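# Arrange three lettered blocks alphabetically on mat, remove fourth

## Task

Of the four blocks, three have a letter on their upper face. Place those three entirely on the mat, in a tight straight line, ordered A-to-Z from left to right as viewed from the midpoint between the two arm bases. Each must have its letter facing up and not rotated or upside down. The remaining block must end up off the mat. Everything must stay put without the robot holding it. Finish by releasing and moving the grippers away.

## Robot and tools

Robot: two arms, left_arm and right_arm, each with six joints and a two-finger gripper. Cameras: cam_left_wrist and cam_right_wrist, both 504x504 pixels, mounted on the wrists.

Frame: a single scene frame is shared by both arms. Its origin sits on the table surface midway between the arms. +x points out across the table, +z points up, and left_arm is on the +y side. The arm names do not tell you which side of a camera image something is on. Printed hand positions can be off from the truth, more so when an arm is stretched far out.

Tool execute_actions, argument actions: a list holding at most one item, or empty. An empty list commands nothing and just reports the state, with pictures. An action item is {"rows": [...], "steps": n}, where n is 3 to 15 control steps of 1/30 s each (15 if omitted). Row k is applied on step k, and the last row repeats if there are fewer rows than steps. A wait item is {"steps": n} with no rows, n up to 300. It commands nothing and returns once n steps have passed since the previous result. The optional argument pictures (true/false) asks for camera images; without it, images only come with an empty list. A refused call sends nothing to the robot.

Each row is one flat list of 18 numbers covering both arms, even if only one moves. The first 9 are for left_arm and the next 9 for right_arm. Each block of 9 holds six absolute joint target angles in radians, in the order shoulder pan, shoulder lift, elbow, wrist 1, wrist 2, wrist 3, followed by gripper position, force_limit and speed, each in [-1, 1]. Joint numbers are targets, not offsets, in the same form as the Joint positions line. Stated ranges: pan, lift, wrist 1, wrist 2 and wrist 3 are -6.283 to 6.283; elbow is -3.142 to 3.142. A target more than 0.010 rad beyond a range end, and farther out than the joint's last reported angle, gets the call refused. Real ends may differ by up to 0.010 rad. A target past the real end is clipped there, and the result may then say "joint sent to its limit", possibly about an earlier action. A missing message does not prove there is room left.

Gripper numbers: position +1 is fully open (50 mm between pads), about -0.65 is pads touching; send -1 to grip, which closes until the object blocks the fingers. force_limit sets per-pad force: about 20 N at -1, 102 N at 0, 185 N at +1, and the actual grip may run up to about 17 % above that. speed sets how fast the gap changes: 20 mm/s at -1, 85 at 0, 150 at +1. To leave one gripper untouched, repeat its previous three numbers, since 0 is itself a command. New force or speed only applies after a position change of at least 0.01; to loosen a grip, open first.

Motion limits: each step, a joint's target is kept within a lead of its measured angle: 0.292 rad for pan and lift, 0.365 for elbow, 0.438 for the three wrist joints. If the targets would place the gripper more than 70 mm from where it is measured, all joint targets are scaled back toward the current angles. Commands are smoothed and lag about 0.15 s. Big moves therefore need several calls. Between calls the simulation keeps running and the arms keep heading to the last row sent, until they have nearly stopped or a step is HELD.

Gripper geometry: the fingers point along the gripper's +z axis and close along its x axis. end_effector_position is the point between the pads, and the fingertips extend 17.5 mm past it. A flat block sits about 9 cm from the last joint's axis toward the gripper's -y, rotating with it. Turning only the last joint swings the pad point around a 25 mm circle.

Result lines: the state line, left_arm: … | right_arm: …, gives end_effector_position in metres, end_effector_quat_wxyz, and velocities in m/s and rad/s, all in the scene frame. Joint positions and Joint velocities list each arm's joints in column order (rad, rad/s). object_status: 0 moving; 1 blocked while opening; 2 blocked while closing, which means a grip; 3 reached the commanded spot or pads met, usually nothing held. A new position number resets it to 0 for a moment. position_measured is in counts; opening is about (250 - position_measured) x 0.202 mm. Unless force_limit was -1, the fingers re-close by themselves if grip force drops or the object slips out; with -1, status stays 2 even after a loss, and on a fixed off-center object that grip can fade within a minute. "joint command not followed" means a clearance check altered or blocked joint targets; the rest of the row still ran. HELD marks steps on which your row, or part of it, was not sent.

Faults: contact torque reaching a joint's load limit (pan and lift 303, elbow 138, each wrist joint 51.5 N m, a held object's weight included), or any outside force of 150 N on the arm, tool or load, stops that arm for 10 s, cancels the rest of the call, and lets it yield. MOTOR HOT appears from 70 °C; at 85 °C an OVER-TEMPERATURE FAULT brakes the arm until it cools, which can take minutes. Avoid long loaded holds.

Also: brief outside tugs may hit a held part or nudge loose objects. Never let the arms collide or press on each other. Do not knock or drop anything off the table, and avoid slams and hard pushes.

Tool zoom_image: camera (cam_left_wrist or cam_right_wrist) and region [x0, y0, x1, y1] in pixels of that camera's latest image, origin at the top-left, at most 504 by 504. It returns a closer view.

Tool finished_scene: argument scene, the number of the current scene. It ends the scene irreversibly, reports whether the goal was met, and gives the next task if there is one. Replying without any tool call also ends things.

Each tool is called after ">>>" as name(argument=value, ...) on one line, values as JSON.

## Session

>>> execute_actions(actions=[])

Scene clock: 0.00 s of 7600.00 s.
left_arm: end_effector_position=(+0.0936, +0.4061, +0.2245) position_measured=3 object_status=3 end_effector_quat_wxyz=(+0.039, +0.931, -0.311, -0.187) end_effector_velocity=(+0.000, +0.000, +0.000) end_effector_angular_velocity=(-0.000, +0.001, +0.001) | right_arm: end_effector_position=(+0.6793, +0.3465, +0.2205) position_measured=3 object_status=3 end_effector_quat_wxyz=(+0.078, -0.155, +0.760, +0.626) end_effector_velocity=(+0.001, -0.001, +0.000) end_effector_angular_velocity=(+0.000, +0.001, -0.001)
Joint positions: left_arm=[ 1.68  -2.191  2.512 -1.791 -1.941  0.8  ] | right_arm=[ 3.667 -0.832  1.733 -3.54  -0.437 -0.787]
Joint velocities: left_arm=[ 0.001 -0.    -0.    -0.    -0.001 -0.   ] | right_arm=[-0.001 -0.     0.    -0.     0.     0.001]

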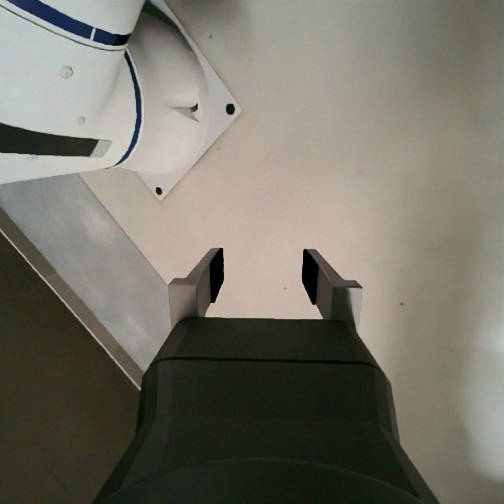

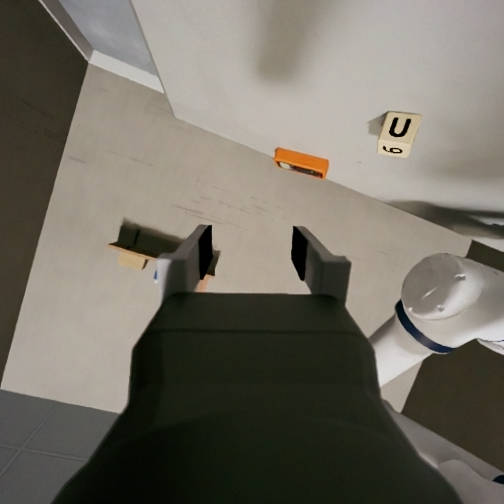

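>>> execute_actions(actions=[{"rows":[[1.68,-1.9,1.6,-1.271,-1.571,1.7,1,0,0,3.15,-1.4,1.2,-1.371,-1.571,0.6,1,0,0]],"steps":15}])

>>> execute_actions(actions=[{"steps":60}], pictures=true)

Scene clock: 1.67 s of 7600.00 s.
left_arm: end_effector_position=(+0.1775, +0.3429, +0.3435) position_measured=3 object_status=3 end_effector_quat_wxyz=(-0.067, +0.854, -0.497, -0.137) end_effector_velocity=(+0.133, -0.225, +0.366) end_effector_angular_velocity=(-0.211, -0.073, -0.997) | right_arm: end_effector_position=(+0.8069, +0.2972, +0.3220) position_measured=3 object_status=3 end_effector_quat_wxyz=(+0.128, -0.059, +0.781, +0.608) end_effector_velocity=(+0.307, -0.161, +0.282) end_effector_angular_velocity=(-0.025, +0.105, -0.572)
Joint positions: left_arm=[ 1.68  -2.003  2.171 -1.462 -1.702  1.21 ] | right_arm=[ 3.585 -0.914  1.631 -3.416 -0.561 -0.664]
Joint velocities: left_arm=[-0.     0.248 -0.801  0.458  0.314  0.955] | right_arm=[-0.214 -0.212 -0.265  0.317 -0.317  0.316]
Steps of this call (steps 1 to 38: nothing new was sent; steps 39 to 50: the first 12 steps of this action). Readings (joint positions | what the end effector reports):
39: left_arm=[1.680 -2.189 2.509 -1.786 -1.938 0.805] | right_arm=[3.666 -0.834 1.732 -3.538 -0.439 -0.785] | left_arm position_measured=3 object_status=3 | right_arm position_measured=3 object_status=3
40: left_arm=[1.680 -2.171 2.490 -1.758 -1.914 0.833] | right_arm=[3.658 -0.841 1.723 -3.525 -0.452 -0.772] | left_arm position_measured=3 object_status=3 | right_arm position_measured=3 object_status=3
42: left_arm=[1.680 -2.116 2.412 -1.672 -1.845 0.919] | right_arm=[3.643 -0.857 1.703 -3.503 -0.474 -0.751] | left_arm position_measured=3 object_status=3 | right_arm position_measured=3 object_status=3
46: left_arm=[1.680 -2.045 2.284 -1.540 -1.755 1.074] | right_arm=[3.614 -0.886 1.667 -3.460 -0.517 -0.707] | left_arm position_measured=3 object_status=3 | right_arm position_measured=3 object_status=3
50: the state above

Scene clock: 3.67 s of 7600.00 s.
left_arm: end_effector_position=(+0.2359, +0.2118, +0.6504) position_measured=3 object_status=3 end_effector_quat_wxyz=(+0.000, +0.710, -0.704, +0.000) end_effector_velocity=(+0.000, -0.000, +0.000) end_effector_angular_velocity=(-0.000, -0.000, +0.000) | right_arm: end_effector_position=(+0.9689, -0.2951, +0.7133) position_measured=3 object_status=3 end_effector_quat_wxyz=(+0.141, +0.824, +0.475, +0.274) end_effector_velocity=(-0.312, -0.102, -0.292) end_effector_angular_velocity=(+0.122, +1.515, -0.532)
Joint positions: left_arm=[ 1.68  -1.9    1.6   -1.271 -1.571  1.7  ] | right_arm=[ 3.164 -1.383  1.213 -2.026 -1.521  0.505]
Joint velocities: left_arm=[-0. -0. -0. -0.  0. -0.] | right_arm=[-0.062 -0.074 -0.057  1.629 -0.222  0.42 ]
Kept back: nothing.
Steps of this call (steps 1 to 3: the last 3 steps of your previous action; steps 4 to 60: the robot went on to your last target). Readings (joint positions | what the end effector reports):
1: left_arm=[1.680 -1.995 2.144 -1.447 -1.692 1.242] | right_arm=[3.578 -0.922 1.622 -3.406 -0.571 -0.653] | left_arm position_measured=3 object_status=3 | right_arm position_measured=3 object_status=3
2: left_arm=[1.680 -1.988 2.118 -1.434 -1.682 1.274] | right_arm=[3.570 -0.929 1.613 -3.395 -0.582 -0.642] | left_arm position_measured=3 object_status=3 | right_arm position_measured=3 object_status=3
4: left_arm=[1.680 -1.975 2.066 -1.410 -1.666 1.334] | right_arm=[3.556 -0.943 1.595 -3.373 -0.604 -0.621] | left_arm position_measured=3 object_status=3 | right_arm position_measured=3 object_status=3
8: left_arm=[1.680 -1.955 1.965 -1.374 -1.642 1.430] | right_arm=[3.528 -0.972 1.559 -3.331 -0.646 -0.578] | left_arm position_measured=3 object_status=3 | right_arm position_measured=3 object_status=3
60: the state above

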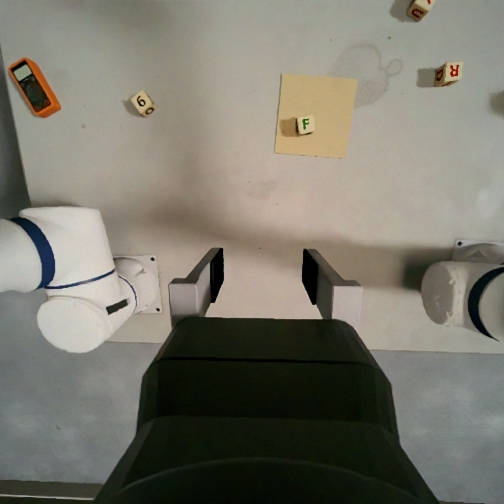

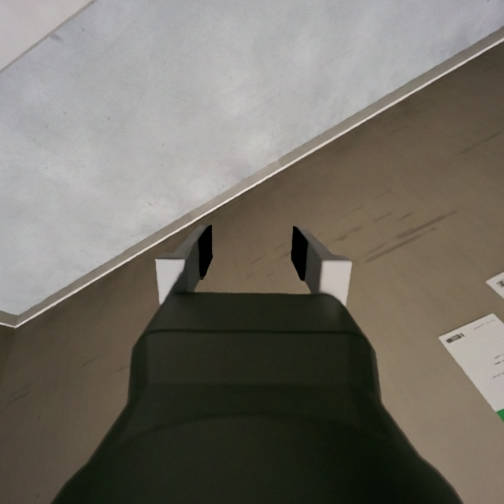

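>>> execute_actions(actions=[{"steps":15}], pictures=true)

Scene clock: 4.17 s of 7600.00 s.
left_arm: end_effector_position=(+0.2359, +0.2118, +0.6504) position_measured=3 object_status=3 end_effector_quat_wxyz=(+0.000, +0.710, -0.704, +0.000) end_effector_velocity=(-0.000, +0.000, -0.000) end_effector_angular_velocity=(-0.000, +0.001, +0.001) | right_arm: end_effector_position=(+0.8146, -0.3119, +0.6215) position_measured=3 object_status=3 end_effector_quat_wxyz=(+0.006, +0.895, +0.446, +0.013) end_effector_velocity=(-0.079, -0.005, -0.022) end_effector_angular_velocity=(-0.003, +0.262, -0.039)
Joint positions: left_arm=[ 1.68  -1.9    1.6   -1.271 -1.571  1.7  ] | right_arm=[ 3.151 -1.399  1.2   -1.401 -1.569  0.596]
Joint velocities: left_arm=[ 0.     0.     0.     0.    -0.001 -0.   ] | right_arm=[-0.006 -0.005 -0.004  0.271 -0.017  0.033]
Kept back: nothing.
Steps of this call (steps 1 to 15: the robot went on to your last target). Readings (joint positions | what the end effector reports):
1: left_arm=[1.680 -1.900 1.600 -1.271 -1.571 1.700] | right_arm=[3.162 -1.385 1.211 -1.971 -1.528 0.518] | left_arm position_measured=3 object_status=3 | right_arm position_measured=3 object_status=3
2: left_arm=[1.680 -1.900 1.600 -1.271 -1.571 1.700] | right_arm=[3.160 -1.387 1.210 -1.917 -1.534 0.530] | left_arm position_measured=3 object_status=3 | right_arm position_measured=3 object_status=3
4: left_arm=[1.680 -1.900 1.600 -1.271 -1.571 1.700] | right_arm=[3.158 -1.390 1.207 -1.812 -1.543 0.547] | left_arm position_measured=3 object_status=3 | right_arm position_measured=3 object_status=3
8: left_arm=[1.680 -1.900 1.600 -1.271 -1.571 1.700] | right_arm=[3.154 -1.395 1.204 -1.608 -1.556 0.572] | left_arm position_measured=3 object_status=3 | right_arm position_measured=3 object_status=3
15: the state above

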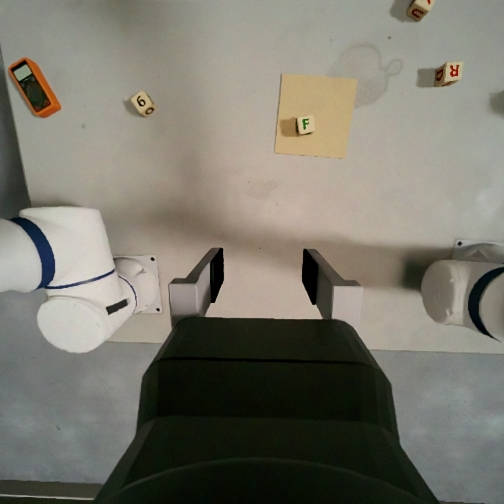

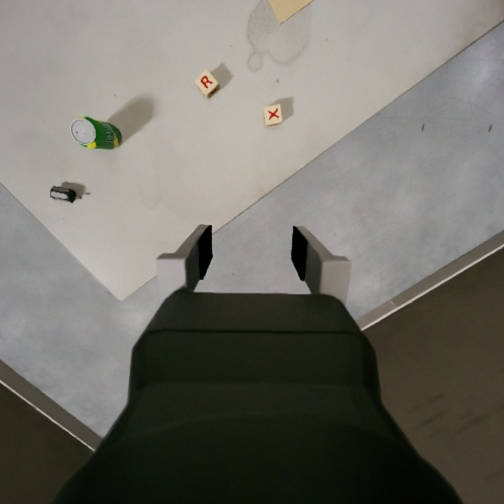

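>>> execute_actions(actions=[])

>>> zoom_image(camera="cam_left_wrist", region=[250, 0, 490, 180])

>>> zoom_image(camera="cam_right_wrist", region=[160, 0, 340, 150])

Scene clock: 4.27 s of 7600.00 s.
left_arm: end_effector_position=(+0.2359, +0.2118, +0.6504) position_measured=3 object_status=3 end_effector_quat_wxyz=(+0.000, +0.710, -0.704, +0.000) end_effector_velocity=(+0.000, +0.000, -0.000) end_effector_angular_velocity=(+0.000, -0.000, +0.000) | right_arm: end_effector_position=(+0.8093, -0.3122, +0.6201) position_measured=3 object_status=3 end_effector_quat_wxyz=(+0.003, +0.896, +0.445, +0.005) end_effector_velocity=(-0.032, -0.002, -0.007) end_effector_angular_velocity=(-0.001, +0.103, -0.017)
Joint positions: left_arm=[ 1.68  -1.9    1.6   -1.271 -1.571  1.7  ] | right_arm=[ 3.15  -1.4    1.2   -1.383 -1.57   0.599]
Joint velocities: left_arm=[ 0. -0.  0.  0.  0. -0.] | right_arm=[-0.003 -0.004 -0.002  0.108 -0.007  0.013]
Kept back: nothing.
Steps of this call (steps 1 to 3: the robot went on to your last target). Readings (joint positions | what the end effector reports):
1: left_arm=[1.680 -1.900 1.600 -1.271 -1.571 1.700] | right_arm=[3.150 -1.400 1.200 -1.393 -1.570 0.597] | left_arm position_measured=3 object_status=3 | right_arm position_measured=3 object_status=3
2: left_arm=[1.680 -1.900 1.600 -1.271 -1.571 1.700] | right_arm=[3.150 -1.400 1.200 -1.387 -1.570 0.598] | left_arm position_measured=3 object_status=3 | right_arm position_measured=3 object_status=3
3: the state above

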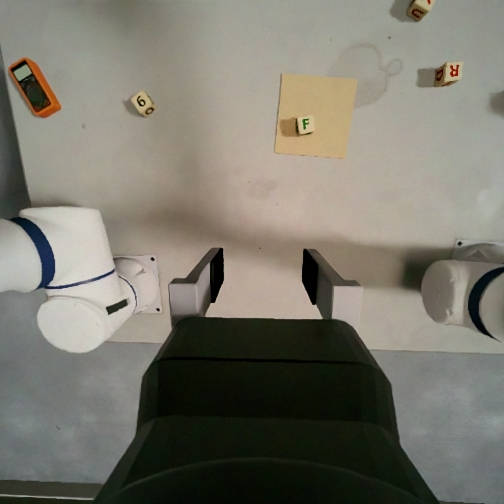

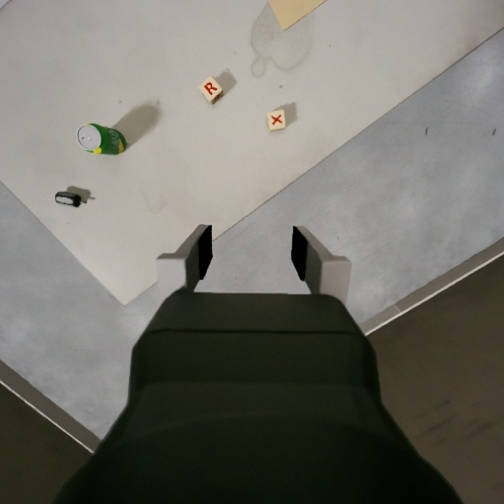

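Region (250, 0, 490, 180) of cam_left_wrist's 504x504 image, scaled by 2.100, with more detail than that image has; it fills the top 378 rows of this view, and the rest is white.

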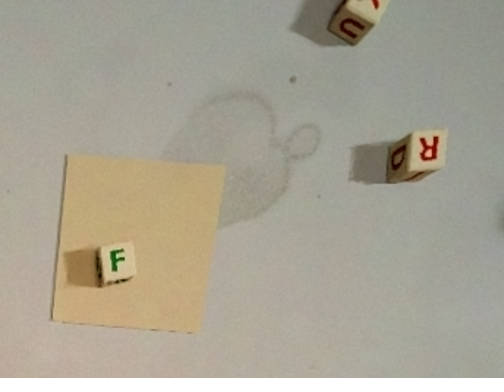

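Region (160, 0, 340, 150) of cam_right_wrist's 504x504 image, scaled by 2.800, with more detail than that image has.

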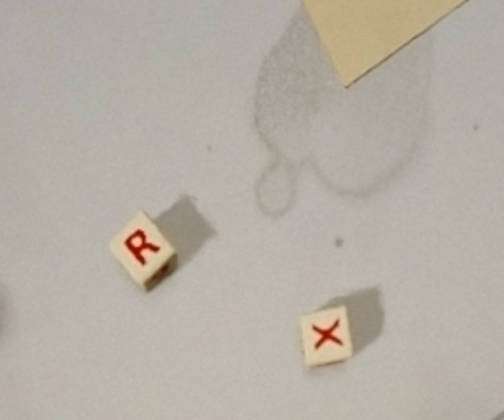

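>>> execute_actions(actions=[{"rows":[[2.007,-1.2795,1.981,-2.272,-1.571,0.295,1,0,0,3.296,-1.527,2.288,-2.332,-1.571,-1.544,1,0,0]],"steps":15}])

>>> execute_actions(actions=[{"steps":50}], pictures=true)

Scene clock: 6.17 s of 7600.00 s.
left_arm: end_effector_position=(+0.3098, +0.1721, +0.5013) position_measured=3 object_status=3 end_effector_quat_wxyz=(-0.026, +0.817, -0.575, -0.031) end_effector_velocity=(+0.191, -0.086, -0.396) end_effector_angular_velocity=(+0.151, -0.009, +0.909) | right_arm: end_effector_position=(+0.7847, -0.2459, +0.4777) position_measured=3 object_status=3 end_effector_quat_wxyz=(+0.053, +0.735, +0.673, +0.064) end_effector_velocity=(-0.066, +0.070, -0.437) end_effector_angular_velocity=(-0.175, -0.314, +1.280)
Joint positions: left_arm=[ 1.807 -1.76   1.75  -1.48  -1.571  1.49 ] | right_arm=[ 3.251 -1.488  1.584 -1.832 -1.571  0.139]
Joint velocities: left_arm=[ 0.299  0.41   0.345 -0.612 -0.    -0.613] | right_arm=[ 0.134 -0.116  0.969 -1.158  0.001 -1.161]
Steps of this call (steps 1 to 30: the robot went on to your last target; steps 31 to 45: nothing new was sent; steps 46 to 57: the first 12 steps of this action). Readings (joint positions | what the end effector reports):
46: left_arm=[1.682 -1.898 1.602 -1.274 -1.571 1.697] | right_arm=[3.151 -1.401 1.203 -1.375 -1.571 0.596] | left_arm position_measured=3 object_status=3 | right_arm position_measured=3 object_status=3
47: left_arm=[1.695 -1.886 1.616 -1.294 -1.571 1.677] | right_arm=[3.160 -1.409 1.226 -1.404 -1.571 0.568] | left_arm position_measured=3 object_status=3 | right_arm position_measured=3 object_status=3
49: left_arm=[1.718 -1.862 1.648 -1.328 -1.571 1.643] | right_arm=[3.189 -1.434 1.303 -1.494 -1.571 0.477] | left_arm position_measured=3 object_status=3 | right_arm position_measured=3 object_status=3
53: left_arm=[1.764 -1.813 1.701 -1.401 -1.571 1.570] | right_arm=[3.228 -1.468 1.448 -1.669 -1.571 0.302] | left_arm position_measured=3 object_status=3 | right_arm position_measured=3 object_status=3
57: the state above

Scene clock: 7.83 s of 7600.00 s.
left_arm: end_effector_position=(+0.4532, +0.0984, +0.1203) position_measured=3 object_status=3 end_effector_quat_wxyz=(-0.000, +0.996, +0.085, -0.000) end_effector_velocity=(+0.001, +0.000, -0.000) end_effector_angular_velocity=(+0.000, -0.001, +0.002) | right_arm: end_effector_position=(+0.5762, -0.2602, +0.1204) position_measured=3 object_status=3 end_effector_quat_wxyz=(+0.000, -0.034, +0.999, -0.000) end_effector_velocity=(+0.000, -0.001, -0.001) end_effector_angular_velocity=(+0.000, +0.002, +0.004)
Joint positions: left_arm=[ 2.007 -1.28   1.981 -2.272 -1.571  0.295] | right_arm=[ 3.296 -1.527  2.288 -2.332 -1.571 -1.543]
Joint velocities: left_arm=[ 0.001  0.    -0.    -0.     0.001 -0.001] | right_arm=[-0.002  0.001  0.    -0.     0.    -0.006]
Kept back: nothing.
Steps of this call (steps 1 to 3: the last 3 steps of your previous action; steps 4 to 50: the robot went on to your last target). Readings (joint positions | what the end effector reports):
1: left_arm=[1.817 -1.746 1.761 -1.502 -1.571 1.469] | right_arm=[3.256 -1.492 1.616 -1.871 -1.571 0.100] | left_arm position_measured=3 object_status=3 | right_arm position_measured=3 object_status=3
2: left_arm=[1.826 -1.732 1.772 -1.523 -1.571 1.448] | right_arm=[3.259 -1.495 1.648 -1.910 -1.571 0.061] | left_arm position_measured=3 object_status=3 | right_arm position_measured=3 object_status=3
4: left_arm=[1.845 -1.702 1.794 -1.568 -1.571 1.403] | right_arm=[3.266 -1.501 1.711 -1.982 -1.571 -0.014] | left_arm position_measured=3 object_status=3 | right_arm position_measured=3 object_status=3
8: left_arm=[1.879 -1.639 1.833 -1.663 -1.571 1.308] | right_arm=[3.274 -1.508 1.820 -2.080 -1.571 -0.144] | left_arm position_measured=3 object_status=3 | right_arm position_measured=3 object_status=3
50: the state above

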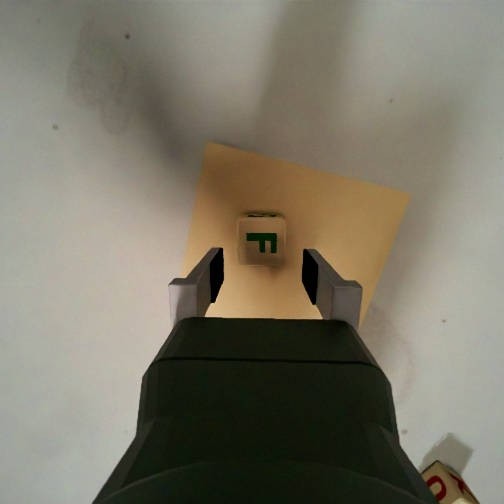

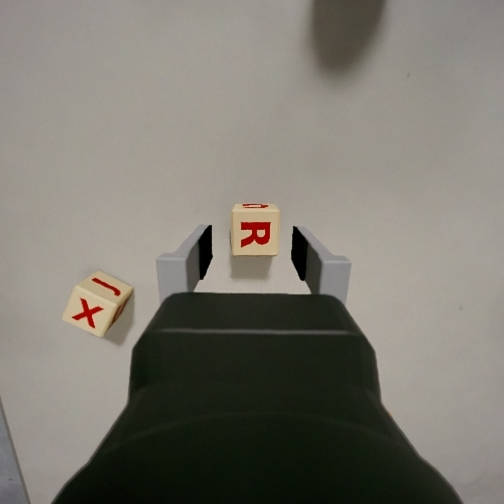

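>>> execute_actions(actions=[{"rows":[[2.008,-1.266,1.994,-2.299,-1.571,0.296,1,0,0,3.296,-1.506,2.299,-2.364,-1.571,-1.544,1,0,0],[2.009,-1.252,2.008,-2.326,-1.571,0.297,1,0,0,3.296,-1.484,2.311,-2.397,-1.571,-1.544,1,0,0],[2.011,-1.239,2.021,-2.353,-1.571,0.299,1,0,0,3.296,-1.463,2.322,-2.430,-1.571,-1.544,1,0,0],[2.012,-1.2254,2.0343,-2.3797,-1.571,0.3,1,0,0,3.296,-1.4418,2.3332,-2.4622,-1.571,-1.544,1,0,0]],"steps":15}], pictures=true)

Scene clock: 8.77 s of 7600.00 s.
left_arm: end_effector_position=(+0.4515, +0.1093, +0.0682) position_measured=3 object_status=3 end_effector_quat_wxyz=(+0.000, +0.996, +0.085, -0.000) end_effector_velocity=(-0.001, +0.007, -0.026) end_effector_angular_velocity=(+0.000, -0.001, -0.000) | right_arm: end_effector_position=(+0.5740, -0.2604, +0.0684) position_measured=3 object_status=3 end_effector_quat_wxyz=(+0.000, -0.034, +0.999, -0.000) end_effector_velocity=(-0.003, +0.000, -0.026) end_effector_angular_velocity=(+0.000, -0.001, +0.001)
Joint positions: left_arm=[ 2.012 -1.228  2.031 -2.374 -1.571  0.3  ] | right_arm=[ 3.296 -1.447  2.331 -2.455 -1.571 -1.544]
Joint velocities: left_arm=[ 0.002  0.026  0.027 -0.054  0.001  0.003] | right_arm=[ 0.001  0.042  0.023 -0.065 -0.     0.   ]
Steps of this call (steps 1 to 15: the robot went on to your last target; step 16: nothing new was sent; steps 17 to 28: the first 12 steps of this action). Readings (joint positions | what the end effector reports):
17: left_arm=[2.007 -1.279 1.981 -2.273 -1.571 0.295] | right_arm=[3.296 -1.526 2.288 -2.333 -1.571 -1.544] | left_arm position_measured=3 object_status=3 | right_arm position_measured=3 object_status=3
18: left_arm=[2.007 -1.275 1.985 -2.281 -1.571 0.295] | right_arm=[3.296 -1.521 2.291 -2.343 -1.571 -1.544] | left_arm position_measured=3 object_status=3 | right_arm position_measured=3 object_status=3
20: left_arm=[2.009 -1.260 2.000 -2.311 -1.571 0.297] | right_arm=[3.296 -1.497 2.304 -2.379 -1.571 -1.544] | left_arm position_measured=3 object_status=3 | right_arm position_measured=3 object_status=3
24: left_arm=[2.011 -1.235 2.024 -2.359 -1.571 0.299] | right_arm=[3.296 -1.458 2.325 -2.438 -1.571 -1.544] | left_arm position_measured=3 object_status=3 | right_arm position_measured=3 object_status=3
28: the state above

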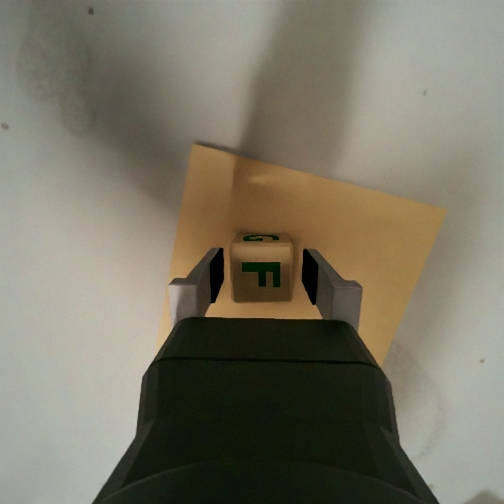

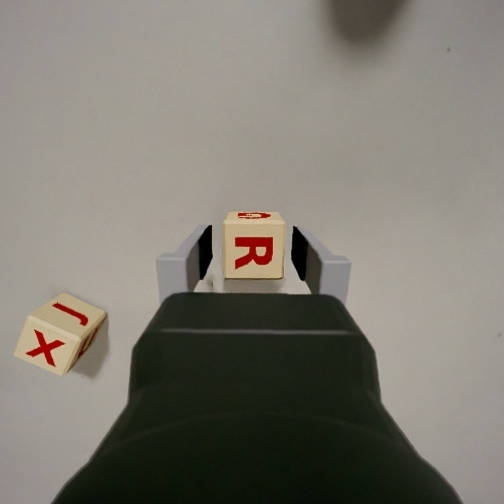

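>>> execute_actions(actions=[{"rows":[[2.012,-1.209,2.040,-2.402,-1.571,0.3,1,0,0,3.296,-1.419,2.340,-2.492,-1.571,-1.544,1,0,0],[2.012,-1.1925,2.0455,-2.424,-1.571,0.3,1,0,0,3.296,-1.397,2.3475,-2.522,-1.571,-1.544,1,0,0],[2.012,-1.1761,2.051,-2.4457,-1.571,0.3,1,0,0,3.296,-1.374,2.3546,-2.5514,-1.571,-1.544,1,0,0]],"steps":12}])

>>> execute_actions(actions=[{"rows":[[2.012,-1.1761,2.051,-2.4457,-1.571,0.3,-1,-0.4,-0.3,3.296,-1.374,2.3546,-2.5514,-1.571,-1.544,-1,-0.4,-0.3]],"steps":15}], pictures=true)

Scene clock: 9.27 s of 7600.00 s.
left_arm: end_effector_position=(+0.4515, +0.1099, +0.0333) position_measured=3 object_status=3 end_effector_quat_wxyz=(+0.000, +0.996, +0.085, -0.000) end_effector_velocity=(-0.000, +0.000, -0.037) end_effector_angular_velocity=(-0.001, -0.000, +0.000) | right_arm: end_effector_position=(+0.5739, -0.2604, +0.0327) position_measured=3 object_status=3 end_effector_quat_wxyz=(-0.000, -0.034, +0.999, -0.000) end_effector_velocity=(-0.001, +0.000, -0.039) end_effector_angular_velocity=(+0.000, -0.000, -0.001)
Joint positions: left_arm=[ 2.012 -1.182  2.049 -2.438 -1.571  0.3  ] | right_arm=[ 3.296 -1.382  2.352 -2.541 -1.571 -1.544]
Joint velocities: left_arm=[ 0.     0.051  0.017 -0.07  -0.    -0.   ] | right_arm=[ 0.001  0.071  0.022 -0.094  0.     0.001]
Steps of this call (steps 1 to 3: the last 3 steps of your previous action; steps 4 to 6: the robot went on to your last target; steps 7 to 15: the first 9 steps of this action). Readings (joint positions | what the end effector reports):
7: left_arm=[2.012 -1.225 2.034 -2.380 -1.571 0.300] | right_arm=[3.296 -1.441 2.333 -2.463 -1.571 -1.544] | left_arm position_measured=3 object_status=3 | right_arm position_measured=3 object_status=3
8: left_arm=[2.012 -1.221 2.035 -2.387 -1.571 0.300] | right_arm=[3.296 -1.435 2.335 -2.472 -1.571 -1.544] | left_arm position_measured=3 object_status=3 | right_arm position_measured=3 object_status=3
10: left_arm=[2.012 -1.203 2.042 -2.410 -1.571 0.300] | right_arm=[3.296 -1.411 2.343 -2.503 -1.571 -1.544] | left_arm position_measured=3 object_status=3 | right_arm position_measured=3 object_status=3
14: left_arm=[2.012 -1.184 2.048 -2.435 -1.571 0.300] | right_arm=[3.296 -1.385 2.351 -2.537 -1.571 -1.544] | left_arm position_measured=3 object_status=3 | right_arm position_measured=3 object_status=3
15: the state above

Scene clock: 9.77 s of 7600.00 s.
left_arm: end_effector_position=(+0.4515, +0.1099, +0.0293) position_measured=47 object_status=2 end_effector_quat_wxyz=(+0.000, +0.996, +0.085, -0.000) end_effector_velocity=(-0.000, -0.000, -0.000) end_effector_angular_velocity=(-0.000, +0.000, -0.000) | right_arm: end_effector_position=(+0.5739, -0.2604, +0.0286) position_measured=47 object_status=2 end_effector_quat_wxyz=(+0.000, -0.034, +0.999, -0.000) end_effector_velocity=(-0.001, +0.001, -0.001) end_effector_angular_velocity=(-0.000, +0.001, +0.003)
Joint positions: left_arm=[ 2.012 -1.176  2.051 -2.446 -1.571  0.3  ] | right_arm=[ 3.296 -1.374  2.354 -2.551 -1.571 -1.544]
Joint velocities: left_arm=[-0.     0.     0.    -0.001 -0.     0.   ] | right_arm=[ 0.001  0.001  0.001 -0.001 -0.    -0.002]
Steps of this call (steps 1 to 3: the last 3 steps of your previous action; steps 4 to 15: the first 12 steps of this action). Readings (joint positions | what the end effector reports):
4: left_arm=[2.012 -1.178 2.050 -2.443 -1.571 0.300] | right_arm=[3.296 -1.376 2.354 -2.548 -1.571 -1.544] | left_arm position_measured=10 object_status=0 | right_arm position_measured=10 object_status=0
5: left_arm=[2.012 -1.177 2.051 -2.444 -1.571 0.300] | right_arm=[3.296 -1.376 2.354 -2.549 -1.571 -1.544] | left_arm position_measured=20 object_status=0 | right_arm position_measured=20 object_status=0
7: left_arm=[2.012 -1.177 2.051 -2.445 -1.571 0.300] | right_arm=[3.296 -1.375 2.354 -2.550 -1.571 -1.544] | left_arm position_measured=42 object_status=0 | right_arm position_measured=42 object_status=0
11: left_arm=[2.012 -1.176 2.051 -2.445 -1.571 0.300] | right_arm=[3.296 -1.374 2.354 -2.551 -1.571 -1.544] | left_arm position_measured=47 object_status=0 | right_arm position_measured=47 object_status=0
15: the state above

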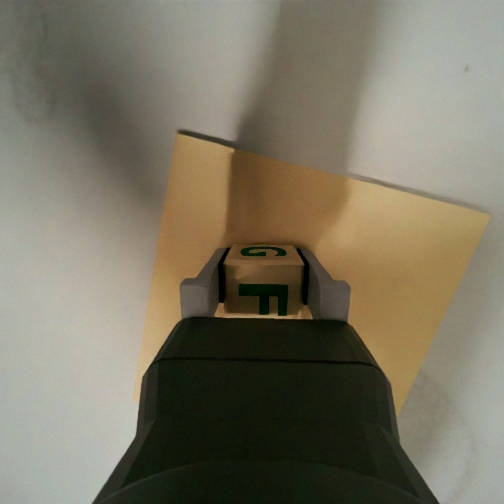

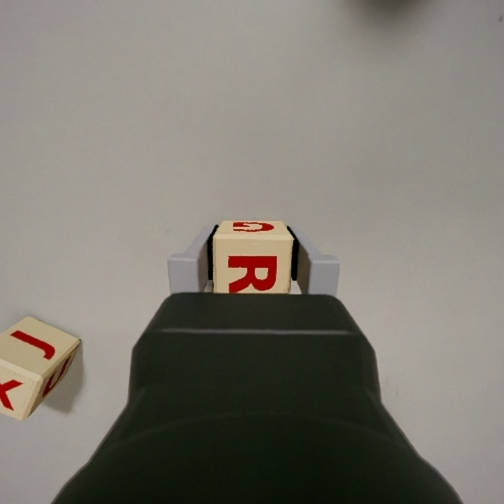

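>>> execute_actions(actions=[{"rows":[[2.012,-1.186,2.0475,-2.432,-1.571,0.3,-1,-0.4,-0.3,3.296,-1.397,2.3475,-2.522,-1.571,-1.544,-1,-0.4,-0.3],[2.012,-1.1966,2.044,-2.4182,-1.571,0.3,-1,-0.4,-0.3,3.296,-1.42,2.34,-2.492,-1.571,-1.544,-1,-0.4,-0.3],[2.012,-1.1966,2.044,-2.4182,-1.571,0.3,-1,-0.4,-0.3,3.296,-1.442,2.333,-2.462,-1.571,-1.5,-1,-0.4,-0.3],[2.012,-1.1966,2.044,-2.4182,-1.571,0.3,-1,-0.4,-0.3,3.296,-1.463,2.322,-2.43,-1.571,-1.42,-1,-0.4,-0.3],[2.016,-1.201,2.05,-2.42,-1.571,0.36,-1,-0.4,-0.3,3.296,-1.484,2.311,-2.397,-1.571,-1.32,-1,-0.4,-0.3],[2.02,-1.205,2.056,-2.422,-1.571,0.42,-1,-0.4,-0.3,3.296,-1.506,2.299,-2.364,-1.571,-1.2,-1,-0.4,-0.3],[2.024,-1.209,2.062,-2.424,-1.571,0.48,-1,-0.4,-0.3,3.296,-1.527,2.288,-2.332,-1.571,-1.0,-1,-0.4,-0.3],[2.0281,-1.2135,2.068,-2.4253,-1.571,0.5358,-1,-0.4,-0.3,3.296,-1.527,2.288,-2.332,-1.571,2.249,-1,-0.4,-0.3]],"steps":15}])

>>> execute_actions(actions=[{"rows":[[2.0281,-1.203,2.0715,-2.439,-1.571,0.5358,-1,-0.4,-0.3,3.296,-1.527,2.288,-2.332,-1.571,2.249,-1,-0.4,-0.3],[2.0281,-1.1927,2.0751,-2.4532,-1.571,0.5358,-1,-0.4,-0.3,3.296,-1.527,2.288,-2.332,-1.571,2.249,-1,-0.4,-0.3]],"steps":13}])

>>> execute_actions(actions=[{"rows":[[2.0281,-1.1927,2.0751,-2.4532,-1.571,0.5358,1,-0.4,0,3.296,-1.527,2.288,-2.332,-1.571,2.249,-1,-0.4,-0.3]],"steps":9}], pictures=true)

Scene clock: 10.57 s of 7600.00 s.
left_arm: end_effector_position=(+0.4585, +0.1257, +0.0444) position_measured=47 object_status=2 end_effector_quat_wxyz=(-0.000, +1.000, -0.005, -0.000) end_effector_velocity=(+0.014, +0.031, +0.008) end_effector_angular_velocity=(-0.004, -0.001, -0.371) | right_arm: end_effector_position=(+0.5632, -0.2574, +0.1093) position_measured=47 object_status=2 end_effector_quat_wxyz=(+0.000, +0.242, +0.970, -0.000) end_effector_velocity=(-0.060, +0.030, +0.099) end_effector_angular_velocity=(+0.001, +0.003, -2.591)
Joint positions: left_arm=[ 2.025 -1.209  2.064 -2.425 -1.571  0.492] | right_arm=[ 3.296 -1.51   2.296 -2.358 -1.571 -0.988]
Joint velocities: left_arm=[ 0.027 -0.036  0.037 -0.006 -0.001  0.397] | right_arm=[-0.001 -0.155 -0.075  0.234  0.     2.59 ]
Steps of this call (steps 1 to 3: the last 3 steps of your previous action; steps 4 to 12: the robot went on to your last target; steps 13 to 24: the first 12 steps of this action). Readings (joint positions | what the end effector reports):
13: left_arm=[2.012 -1.176 2.051 -2.445 -1.571 0.300] | right_arm=[3.296 -1.375 2.355 -2.551 -1.571 -1.544] | left_arm position_measured=47 object_status=2 | right_arm position_measured=47 object_status=2
14: left_arm=[2.012 -1.179 2.051 -2.442 -1.571 0.300] | right_arm=[3.296 -1.381 2.354 -2.541 -1.571 -1.544] | left_arm position_measured=47 object_status=2 | right_arm position_measured=47 object_status=2
16: left_arm=[2.012 -1.187 2.047 -2.431 -1.571 0.300] | right_arm=[3.296 -1.406 2.345 -2.509 -1.571 -1.528] | left_arm position_measured=47 object_status=2 | right_arm position_measured=47 object_status=2
20: left_arm=[2.018 -1.200 2.053 -2.425 -1.571 0.386] | right_arm=[3.296 -1.471 2.315 -2.415 -1.571 -1.316] | left_arm position_measured=47 object_status=2 | right_arm position_measured=47 object_status=2
24: the state above

Scene clock: 11.00 s of 7600.00 s.
left_arm: end_effector_position=(+0.4599, +0.1293, +0.0314) position_measured=47 object_status=2 end_effector_quat_wxyz=(+0.000, +1.000, -0.025, -0.000) end_effector_velocity=(+0.000, +0.001, -0.010) end_effector_angular_velocity=(+0.000, +0.000, -0.008) | right_arm: end_effector_position=(+0.5498, -0.2322, +0.1202) position_measured=47 object_status=2 end_effector_quat_wxyz=(+0.000, +0.749, +0.662, +0.000) end_effector_velocity=(+0.008, +0.069, +0.001) end_effector_angular_velocity=(+0.000, +0.001, -2.770)
Joint positions: left_arm=[ 2.028 -1.194  2.074 -2.451 -1.571  0.535] | right_arm=[ 3.296 -1.527  2.288 -2.332 -1.571  0.218]
Joint velocities: left_arm=[ 0.     0.013  0.005 -0.018  0.     0.008] | right_arm=[ 0.001 -0.002 -0.001  0.005 -0.     2.77 ]
Steps of this call (steps 1 to 3: the last 3 steps of your previous action; steps 4 to 13: the first 10 steps of this action). Readings (joint positions | what the end effector reports):
4: left_arm=[2.027 -1.212 2.067 -2.426 -1.571 0.523] | right_arm=[3.296 -1.522 2.291 -2.339 -1.571 -0.625] | left_arm position_measured=47 object_status=2 | right_arm position_measured=47 object_status=2
5: left_arm=[2.027 -1.210 2.068 -2.430 -1.571 0.526] | right_arm=[3.296 -1.523 2.290 -2.338 -1.571 -0.532] | left_arm position_measured=47 object_status=2 | right_arm position_measured=47 object_status=2
7: left_arm=[2.028 -1.202 2.072 -2.440 -1.571 0.531] | right_arm=[3.296 -1.525 2.289 -2.335 -1.571 -0.346] | left_arm position_measured=47 object_status=2 | right_arm position_measured=47 object_status=2
11: left_arm=[2.028 -1.195 2.074 -2.449 -1.571 0.534] | right_arm=[3.296 -1.526 2.288 -2.333 -1.571 0.029] | left_arm position_measured=47 object_status=2 | right_arm position_measured=47 object_status=2
13: the state above

Scene clock: 11.30 s of 7600.00 s.
left_arm: end_effector_position=(+0.4599, +0.1294, +0.0304) position_measured=3 object_status=0 end_effector_quat_wxyz=(+0.000, +1.000, -0.025, -0.000) end_effector_velocity=(-0.000, +0.000, -0.001) end_effector_angular_velocity=(+0.000, +0.001, +0.000) | right_arm: end_effector_position=(+0.5604, -0.2147, +0.1203) position_measured=47 object_status=2 end_effector_quat_wxyz=(+0.000, +0.955, +0.296, +0.000) end_effector_velocity=(+0.057, +0.039, -0.001) end_effector_angular_velocity=(+0.000, +0.001, -2.772)
Joint positions: left_arm=[ 2.028 -1.193  2.075 -2.453 -1.571  0.536] | right_arm=[ 3.296 -1.527  2.288 -2.332 -1.571  1.066]
Joint velocities: left_arm=[ 0.     0.001  0.001 -0.001 -0.001  0.   ] | right_arm=[ 0.001  0.001 -0.     0.    -0.     2.773]
Steps of this call (steps 1 to 3: the last 3 steps of your previous action; steps 4 to 9: the first 6 steps of this action). Readings (joint positions | what the end effector reports):
4: left_arm=[2.028 -1.193 2.075 -2.453 -1.571 0.536] | right_arm=[3.296 -1.527 2.288 -2.332 -1.571 0.594] | left_arm position_measured=39 object_status=0 | right_arm position_measured=47 object_status=2
5: left_arm=[2.028 -1.193 2.075 -2.453 -1.571 0.536] | right_arm=[3.296 -1.527 2.288 -2.332 -1.571 0.689] | left_arm position_measured=24 object_status=0 | right_arm position_measured=47 object_status=2
7: left_arm=[2.028 -1.193 2.075 -2.453 -1.571 0.536] | right_arm=[3.296 -1.527 2.288 -2.332 -1.571 0.877] | left_arm position_measured=4 object_status=0 | right_arm position_measured=47 object_status=2
9: the state above

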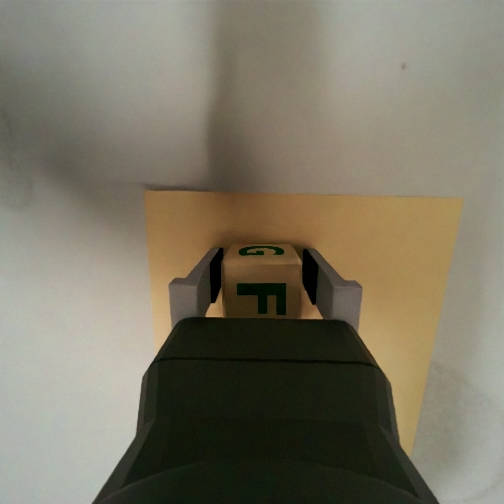

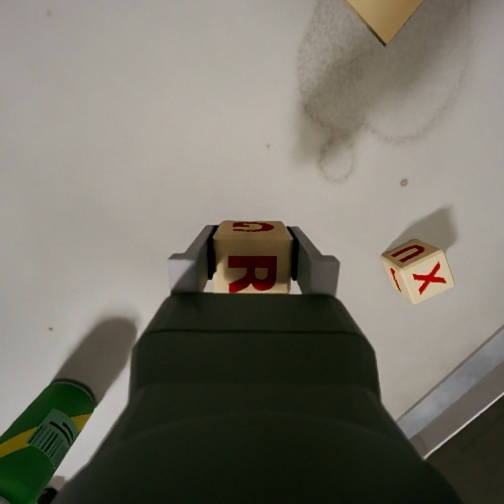

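>>> execute_actions(actions=[{"rows":[[2.0281,-1.215,2.067,-2.423,-1.571,0.5358,1,-0.4,0,3.296,-1.527,2.288,-2.332,-1.571,2.249,-1,-0.4,-0.3],[2.0281,-1.237,2.059,-2.393,-1.571,0.5358,1,-0.4,0,3.296,-1.527,2.288,-2.332,-1.571,2.249,-1,-0.4,-0.3],[2.0281,-1.259,2.05,-2.362,-1.571,0.5358,1,-0.4,0,3.296,-1.527,2.288,-2.332,-1.571,2.249,-1,-0.4,-0.3],[2.0281,-1.28,2.04,-2.331,-1.571,0.5358,1,-0.4,0,3.296,-1.527,2.288,-2.332,-1.571,2.249,-1,-0.4,-0.3],[2.0281,-1.28,2.04,-2.331,-1.571,0.5358,1,-0.4,0,3.296,-1.527,2.288,-2.332,-1.571,2.249,-1,-0.4,-0.3],[2.0281,-1.28,2.04,-2.331,-1.571,0.5358,1,-0.4,0,3.32,-1.527,2.288,-2.332,-1.571,2.249,-1,-0.4,-0.3],[2.04,-1.31,2.05,-2.311,-1.571,0.5358,1,-0.4,0,3.34,-1.52,2.28,-2.332,-1.571,2.249,-1,-0.4,-0.3],[2.05,-1.34,2.06,-2.291,-1.571,0.5358,1,-0.4,0,3.36,-1.51,2.275,-2.336,-1.571,2.249,-1,-0.4,-0.3],[2.065,-1.37,2.075,-2.276,-1.571,0.5358,1,-0.4,0,3.38,-1.5,2.27,-2.34,-1.571,2.249,-1,-0.4,-0.3],[2.08,-1.4,2.09,-2.261,-1.571,0.5358,1,-0.4,0,3.40,-1.495,2.265,-2.341,-1.571,2.249,-1,-0.4,-0.3],[2.095,-1.43,2.10,-2.241,-1.571,0.5358,1,-0.4,0,3.42,-1.487,2.259,-2.343,-1.571,2.249,-1,-0.4,-0.3],[2.11,-1.46,2.115,-2.226,-1.571,0.5358,1,-0.4,0,3.44,-1.48,2.254,-2.345,-1.571,2.249,-1,-0.4,-0.3],[2.125,-1.49,2.13,-2.211,-1.571,0.5358,1,-0.4,0,3.46,-1.473,2.249,-2.347,-1.571,2.249,-1,-0.4,-0.3],[2.14,-1.52,2.14,-2.191,-1.571,0.5358,1,-0.4,0,3.48,-1.466,2.244,-2.349,-1.571,2.249,-1,-0.4,-0.3],[2.155,-1.55,2.155,-2.176,-1.571,0.5358,1,-0.4,0,3.50,-1.459,2.239,-2.351,-1.571,2.249,-1,-0.4,-0.3]],"steps":15}])

>>> execute_actions(actions=[{"rows":[[2.17,-1.58,2.165,-2.156,-1.571,0.5358,1,-0.4,0,3.52,-1.452,2.234,-2.353,-1.571,2.249,-1,-0.4,-0.3],[2.18,-1.61,2.18,-2.141,-1.571,0.5358,1,-0.4,0,3.54,-1.445,2.229,-2.355,-1.571,2.249,-1,-0.4,-0.3],[2.195,-1.64,2.19,-2.121,-1.571,0.5358,1,-0.4,0,3.56,-1.438,2.224,-2.357,-1.571,2.249,-1,-0.4,-0.3],[2.21,-1.67,2.205,-2.106,-1.571,0.5358,1,-0.4,0,3.58,-1.431,2.219,-2.359,-1.571,2.249,-1,-0.4,-0.3],[2.22,-1.7,2.215,-2.086,-1.571,0.5358,1,-0.4,0,3.60,-1.424,2.214,-2.361,-1.571,2.249,-1,-0.4,-0.3],[2.235,-1.73,2.23,-2.071,-1.571,0.5358,1,-0.4,0,3.62,-1.417,2.209,-2.363,-1.571,2.249,-1,-0.4,-0.3],[2.245,-1.76,2.24,-2.051,-1.571,0.5358,1,-0.4,0,3.642,-1.41,2.204,-2.365,-1.571,2.249,-1,-0.4,-0.3],[2.26,-1.79,2.255,-2.036,-1.571,0.5358,1,-0.4,0,3.665,-1.402,2.198,-2.367,-1.571,2.249,-1,-0.4,-0.3],[2.27,-1.82,2.265,-2.016,-1.571,0.5358,1,-0.4,0,3.69,-1.394,2.192,-2.369,-1.571,2.249,-1,-0.4,-0.3],[2.28,-1.85,2.28,-2.001,-1.571,0.5358,1,-0.4,0,3.715,-1.385,2.185,-2.371,-1.571,2.249,-1,-0.4,-0.3],[2.29,-1.88,2.29,-1.981,-1.571,0.5358,1,-0.4,0,3.74,-1.377,2.179,-2.373,-1.571,2.249,-1,-0.4,-0.3],[2.3,-1.9,2.3,-1.971,-1.571,0.5358,1,-0.4,0,3.765,-1.368,2.173,-2.376,-1.571,2.249,-1,-0.4,-0.3],[2.3,-1.9,2.3,-1.971,-1.571,0.5358,1,-0.4,0,3.79,-1.36,2.167,-2.378,-1.571,2.249,-1,-0.4,-0.3],[2.3,-1.9,2.3,-1.971,-1.571,0.5358,1,-0.4,0,3.81,-1.353,2.162,-2.38,-1.571,2.249,-1,-0.4,-0.3],[2.3,-1.9,2.3,-1.971,-1.571,0.5358,1,-0.4,0,3.8277,-1.3466,2.1576,-2.3818,-1.571,2.249,-1,-0.4,-0.3]],"steps":15}])

>>> execute_actions(actions=[{"steps":18}], pictures=true)

Scene clock: 12.30 s of 7600.00 s.
left_arm: end_effector_position=(+0.4635, +0.1740, +0.1265) position_measured=3 object_status=3 end_effector_quat_wxyz=(+0.000, +1.000, -0.007, -0.000) end_effector_velocity=(+0.021, +0.358, +0.269) end_effector_angular_velocity=(-0.007, -0.004, +0.300) | right_arm: end_effector_position=(+0.5786, -0.1693, +0.1169) position_measured=47 object_status=2 end_effector_quat_wxyz=(+0.000, +0.969, -0.249, +0.000) end_effector_velocity=(-0.060, +0.299, -0.029) end_effector_angular_velocity=(-0.000, -0.003, +0.515)
Joint positions: left_arm=[ 2.065 -1.36   2.076 -2.287 -1.571  0.536] | right_arm=[ 3.375 -1.503  2.271 -2.338 -1.571  2.248]
Joint velocities: left_arm=[ 0.3   -0.67   0.247  0.415 -0.    -0.   ] | right_arm=[ 0.52   0.187 -0.136 -0.054 -0.001  0.005]
Steps of this call (steps 1 to 3: the last 3 steps of your previous action; steps 4 to 18: the robot went on to your last target; steps 19 to 30: the first 12 steps of this action). Readings (joint positions | what the end effector reports):
19: left_arm=[2.028 -1.193 2.075 -2.452 -1.571 0.536] | right_arm=[3.296 -1.527 2.288 -2.332 -1.571 2.233] | left_arm position_measured=3 object_status=3 | right_arm position_measured=47 object_status=2
20: left_arm=[2.028 -1.199 2.073 -2.443 -1.571 0.536] | right_arm=[3.296 -1.527 2.288 -2.332 -1.571 2.238] | left_arm position_measured=3 object_status=3 | right_arm position_measured=47 object_status=2
22: left_arm=[2.028 -1.224 2.063 -2.410 -1.571 0.536] | right_arm=[3.296 -1.527 2.288 -2.332 -1.571 2.243] | left_arm position_measured=3 object_status=3 | right_arm position_measured=47 object_status=2
26: left_arm=[2.032 -1.273 2.050 -2.347 -1.571 0.536] | right_arm=[3.314 -1.525 2.286 -2.332 -1.571 2.247] | left_arm position_measured=3 object_status=3 | right_arm position_measured=47 object_status=2
30: the state above

Scene clock: 12.80 s of 7600.00 s.
left_arm: end_effector_position=(+0.4385, +0.3741, +0.2310) position_measured=3 object_status=3 end_effector_quat_wxyz=(+0.000, +0.997, +0.073, -0.000) end_effector_velocity=(-0.128, +0.404, +0.154) end_effector_angular_velocity=(-0.003, -0.003, +0.307) | right_arm: end_effector_position=(+0.5123, +0.0034, +0.0972) position_measured=47 object_status=2 end_effector_quat_wxyz=(+0.000, +0.995, -0.100, +0.000) end_effector_velocity=(-0.221, +0.385, -0.049) end_effector_angular_velocity=(+0.001, -0.001, +0.695)
Joint positions: left_arm=[ 2.224 -1.716  2.223 -2.078 -1.571  0.536] | right_arm=[ 3.678 -1.398  2.195 -2.368 -1.571  2.249]
Joint velocities: left_arm=[ 0.307 -0.755  0.312  0.439  0.    -0.   ] | right_arm=[ 0.694  0.233 -0.172 -0.063  0.    -0.001]
Steps of this call (steps 1 to 3: the last 3 steps of your previous action; steps 4 to 15: the first 12 steps of this action). Readings (joint positions | what the end effector reports):
4: left_arm=[2.107 -1.451 2.113 -2.233 -1.571 0.536] | right_arm=[3.450 -1.477 2.252 -2.346 -1.571 2.249] | left_arm position_measured=3 object_status=3 | right_arm position_measured=47 object_status=2
5: left_arm=[2.118 -1.474 2.122 -2.220 -1.571 0.536] | right_arm=[3.469 -1.470 2.247 -2.348 -1.571 2.249] | left_arm position_measured=3 object_status=3 | right_arm position_measured=47 object_status=2
7: left_arm=[2.140 -1.520 2.142 -2.192 -1.571 0.536] | right_arm=[3.508 -1.456 2.237 -2.352 -1.571 2.249] | left_arm position_measured=3 object_status=3 | right_arm position_measured=47 object_status=2
11: left_arm=[2.183 -1.616 2.181 -2.136 -1.571 0.536] | right_arm=[3.588 -1.428 2.217 -2.360 -1.571 2.249] | left_arm position_measured=3 object_status=3 | right_arm position_measured=47 object_status=2
15: the state above

Scene clock: 13.40 s of 7600.00 s.
left_arm: end_effector_position=(+0.4010, +0.4699, +0.2592) position_measured=3 object_status=3 end_effector_quat_wxyz=(+0.000, +0.994, +0.110, -0.000) end_effector_velocity=(-0.002, +0.006, +0.001) end_effector_angular_velocity=(+0.001, -0.001, +0.004) | right_arm: end_effector_position=(+0.4578, +0.0834, +0.0854) position_measured=47 object_status=2 end_effector_quat_wxyz=(+0.000, +1.000, -0.026, +0.000) end_effector_velocity=(-0.004, +0.004, -0.002) end_effector_angular_velocity=(-0.001, +0.002, +0.008)
Joint positions: left_arm=[ 2.3   -1.899  2.3   -1.972 -1.571  0.536] | right_arm=[ 3.827 -1.347  2.158 -2.382 -1.571  2.249]
Joint velocities: left_arm=[ 0.004 -0.011  0.005  0.006  0.001  0.   ] | right_arm=[ 0.008  0.004 -0.002 -0.001  0.     0.   ]
Kept back: nothing.
Steps of this call (steps 1 to 3: the last 3 steps of your previous action; steps 4 to 18: the robot went on to your last target). Readings (joint positions | what the end effector reports):
1: left_arm=[2.235 -1.742 2.234 -2.063 -1.571 0.536] | right_arm=[3.702 -1.390 2.189 -2.370 -1.571 2.249] | left_arm position_measured=3 object_status=3 | right_arm position_measured=47 object_status=2
2: left_arm=[2.246 -1.767 2.244 -2.048 -1.571 0.536] | right_arm=[3.725 -1.382 2.183 -2.372 -1.571 2.249] | left_arm position_measured=3 object_status=3 | right_arm position_measured=47 object_status=2
4: left_arm=[2.267 -1.819 2.266 -2.018 -1.571 0.536] | right_arm=[3.769 -1.367 2.172 -2.376 -1.571 2.249] | left_arm position_measured=3 object_status=3 | right_arm position_measured=47 object_status=2
8: left_arm=[2.290 -1.876 2.290 -1.985 -1.571 0.536] | right_arm=[3.811 -1.353 2.162 -2.380 -1.571 2.249] | left_arm position_measured=3 object_status=3 | right_arm position_measured=47 object_status=2
18: the state above

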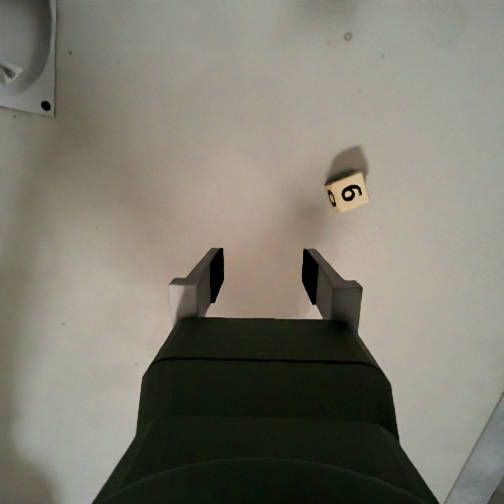

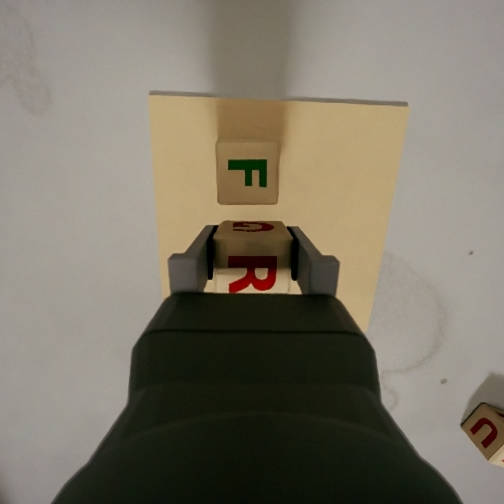

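>>> execute_actions(actions=[{"rows":[[2.3,-1.9,2.3,-1.971,-1.571,0.5358,1,-0.4,0,3.8376,-1.334,2.160,-2.397,-1.571,2.259,-1,-0.4,-0.3],[2.3,-1.9,2.3,-1.971,-1.571,0.5358,1,-0.4,0,3.8376,-1.322,2.1645,-2.4135,-1.571,2.259,-1,-0.4,-0.3],[2.3,-1.9,2.3,-1.971,-1.571,0.5358,1,-0.4,0,3.8376,-1.31,2.169,-2.43,-1.571,2.259,-1,-0.4,-0.3],[2.3,-1.9,2.3,-1.971,-1.571,0.5358,1,-0.4,0,3.8376,-1.2975,2.1733,-2.4465,-1.571,2.259,-1,-0.4,-0.3],[2.3,-1.9,2.3,-1.971,-1.571,0.5358,1,-0.4,0,3.8376,-1.2853,2.1775,-2.463,-1.571,2.259,-1,-0.4,-0.3]],"steps":15}], pictures=true)

>>> zoom_image(camera="cam_right_wrist", region=[170, 120, 340, 290])

Scene clock: 14.13 s of 7600.00 s.
left_arm: end_effector_position=(+0.4007, +0.4705, +0.2593) position_measured=3 object_status=3 end_effector_quat_wxyz=(+0.000, +0.994, +0.111, -0.000) end_effector_velocity=(-0.000, -0.000, +0.000) end_effector_angular_velocity=(-0.001, +0.001, +0.000) | right_arm: end_effector_position=(+0.4538, +0.0888, +0.0480) position_measured=47 object_status=2 end_effector_quat_wxyz=(+0.000, +1.000, -0.026, +0.000) end_effector_velocity=(-0.001, +0.001, -0.023) end_effector_angular_velocity=(+0.001, -0.001, -0.002)
Joint positions: left_arm=[ 2.3   -1.9    2.3   -1.971 -1.571  0.536] | right_arm=[ 3.837 -1.289  2.176 -2.458 -1.571  2.259]
Joint velocities: left_arm=[ 0.     0.    -0.    -0.    -0.001  0.   ] | right_arm=[ 0.002  0.035  0.013 -0.049  0.     0.004]
Steps of this call (steps 1 to 10: the robot went on to your last target; steps 11 to 22: the first 12 steps of this action). Readings (joint positions | what the end effector reports):
11: left_arm=[2.300 -1.900 2.300 -1.971 -1.571 0.536] | right_arm=[3.828 -1.346 2.158 -2.382 -1.571 2.249] | left_arm position_measured=3 object_status=3 | right_arm position_measured=47 object_status=2
12: left_arm=[2.300 -1.900 2.300 -1.971 -1.571 0.536] | right_arm=[3.830 -1.343 2.158 -2.387 -1.571 2.252] | left_arm position_measured=3 object_status=3 | right_arm position_measured=47 object_status=2
14: left_arm=[2.300 -1.900 2.300 -1.971 -1.571 0.536] | right_arm=[3.834 -1.329 2.162 -2.405 -1.571 2.255] | left_arm position_measured=3 object_status=3 | right_arm position_measured=47 object_status=2
18: left_arm=[2.300 -1.900 2.300 -1.971 -1.571 0.536] | right_arm=[3.836 -1.299 2.173 -2.444 -1.571 2.258] | left_arm position_measured=3 object_status=3 | right_arm position_measured=47 object_status=2
22: the state above

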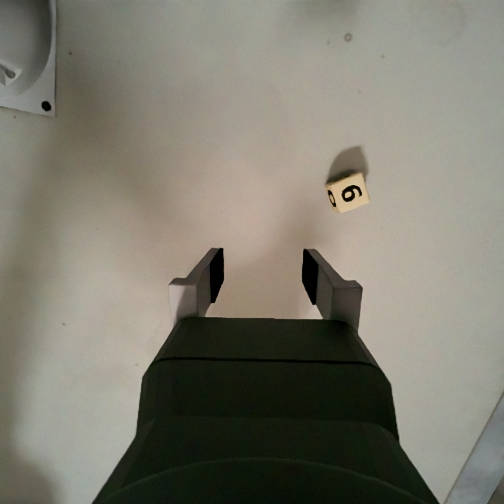

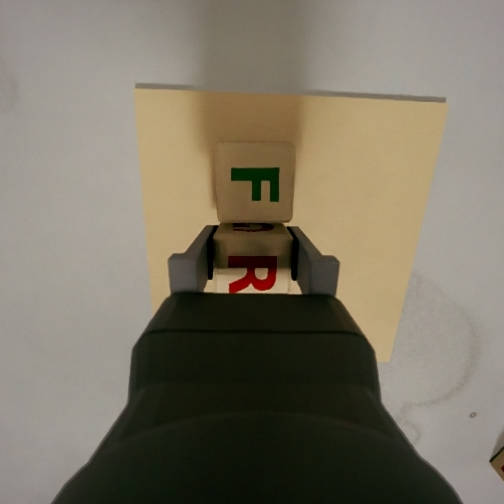

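Region (170, 120, 340, 290) of cam_right_wrist's 504x504 image, scaled by 2.965, with more detail than that image has.

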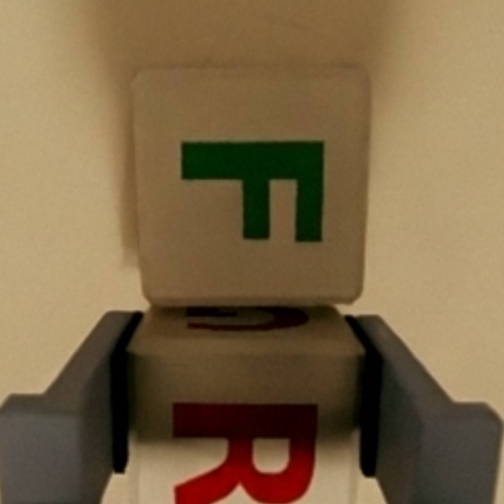

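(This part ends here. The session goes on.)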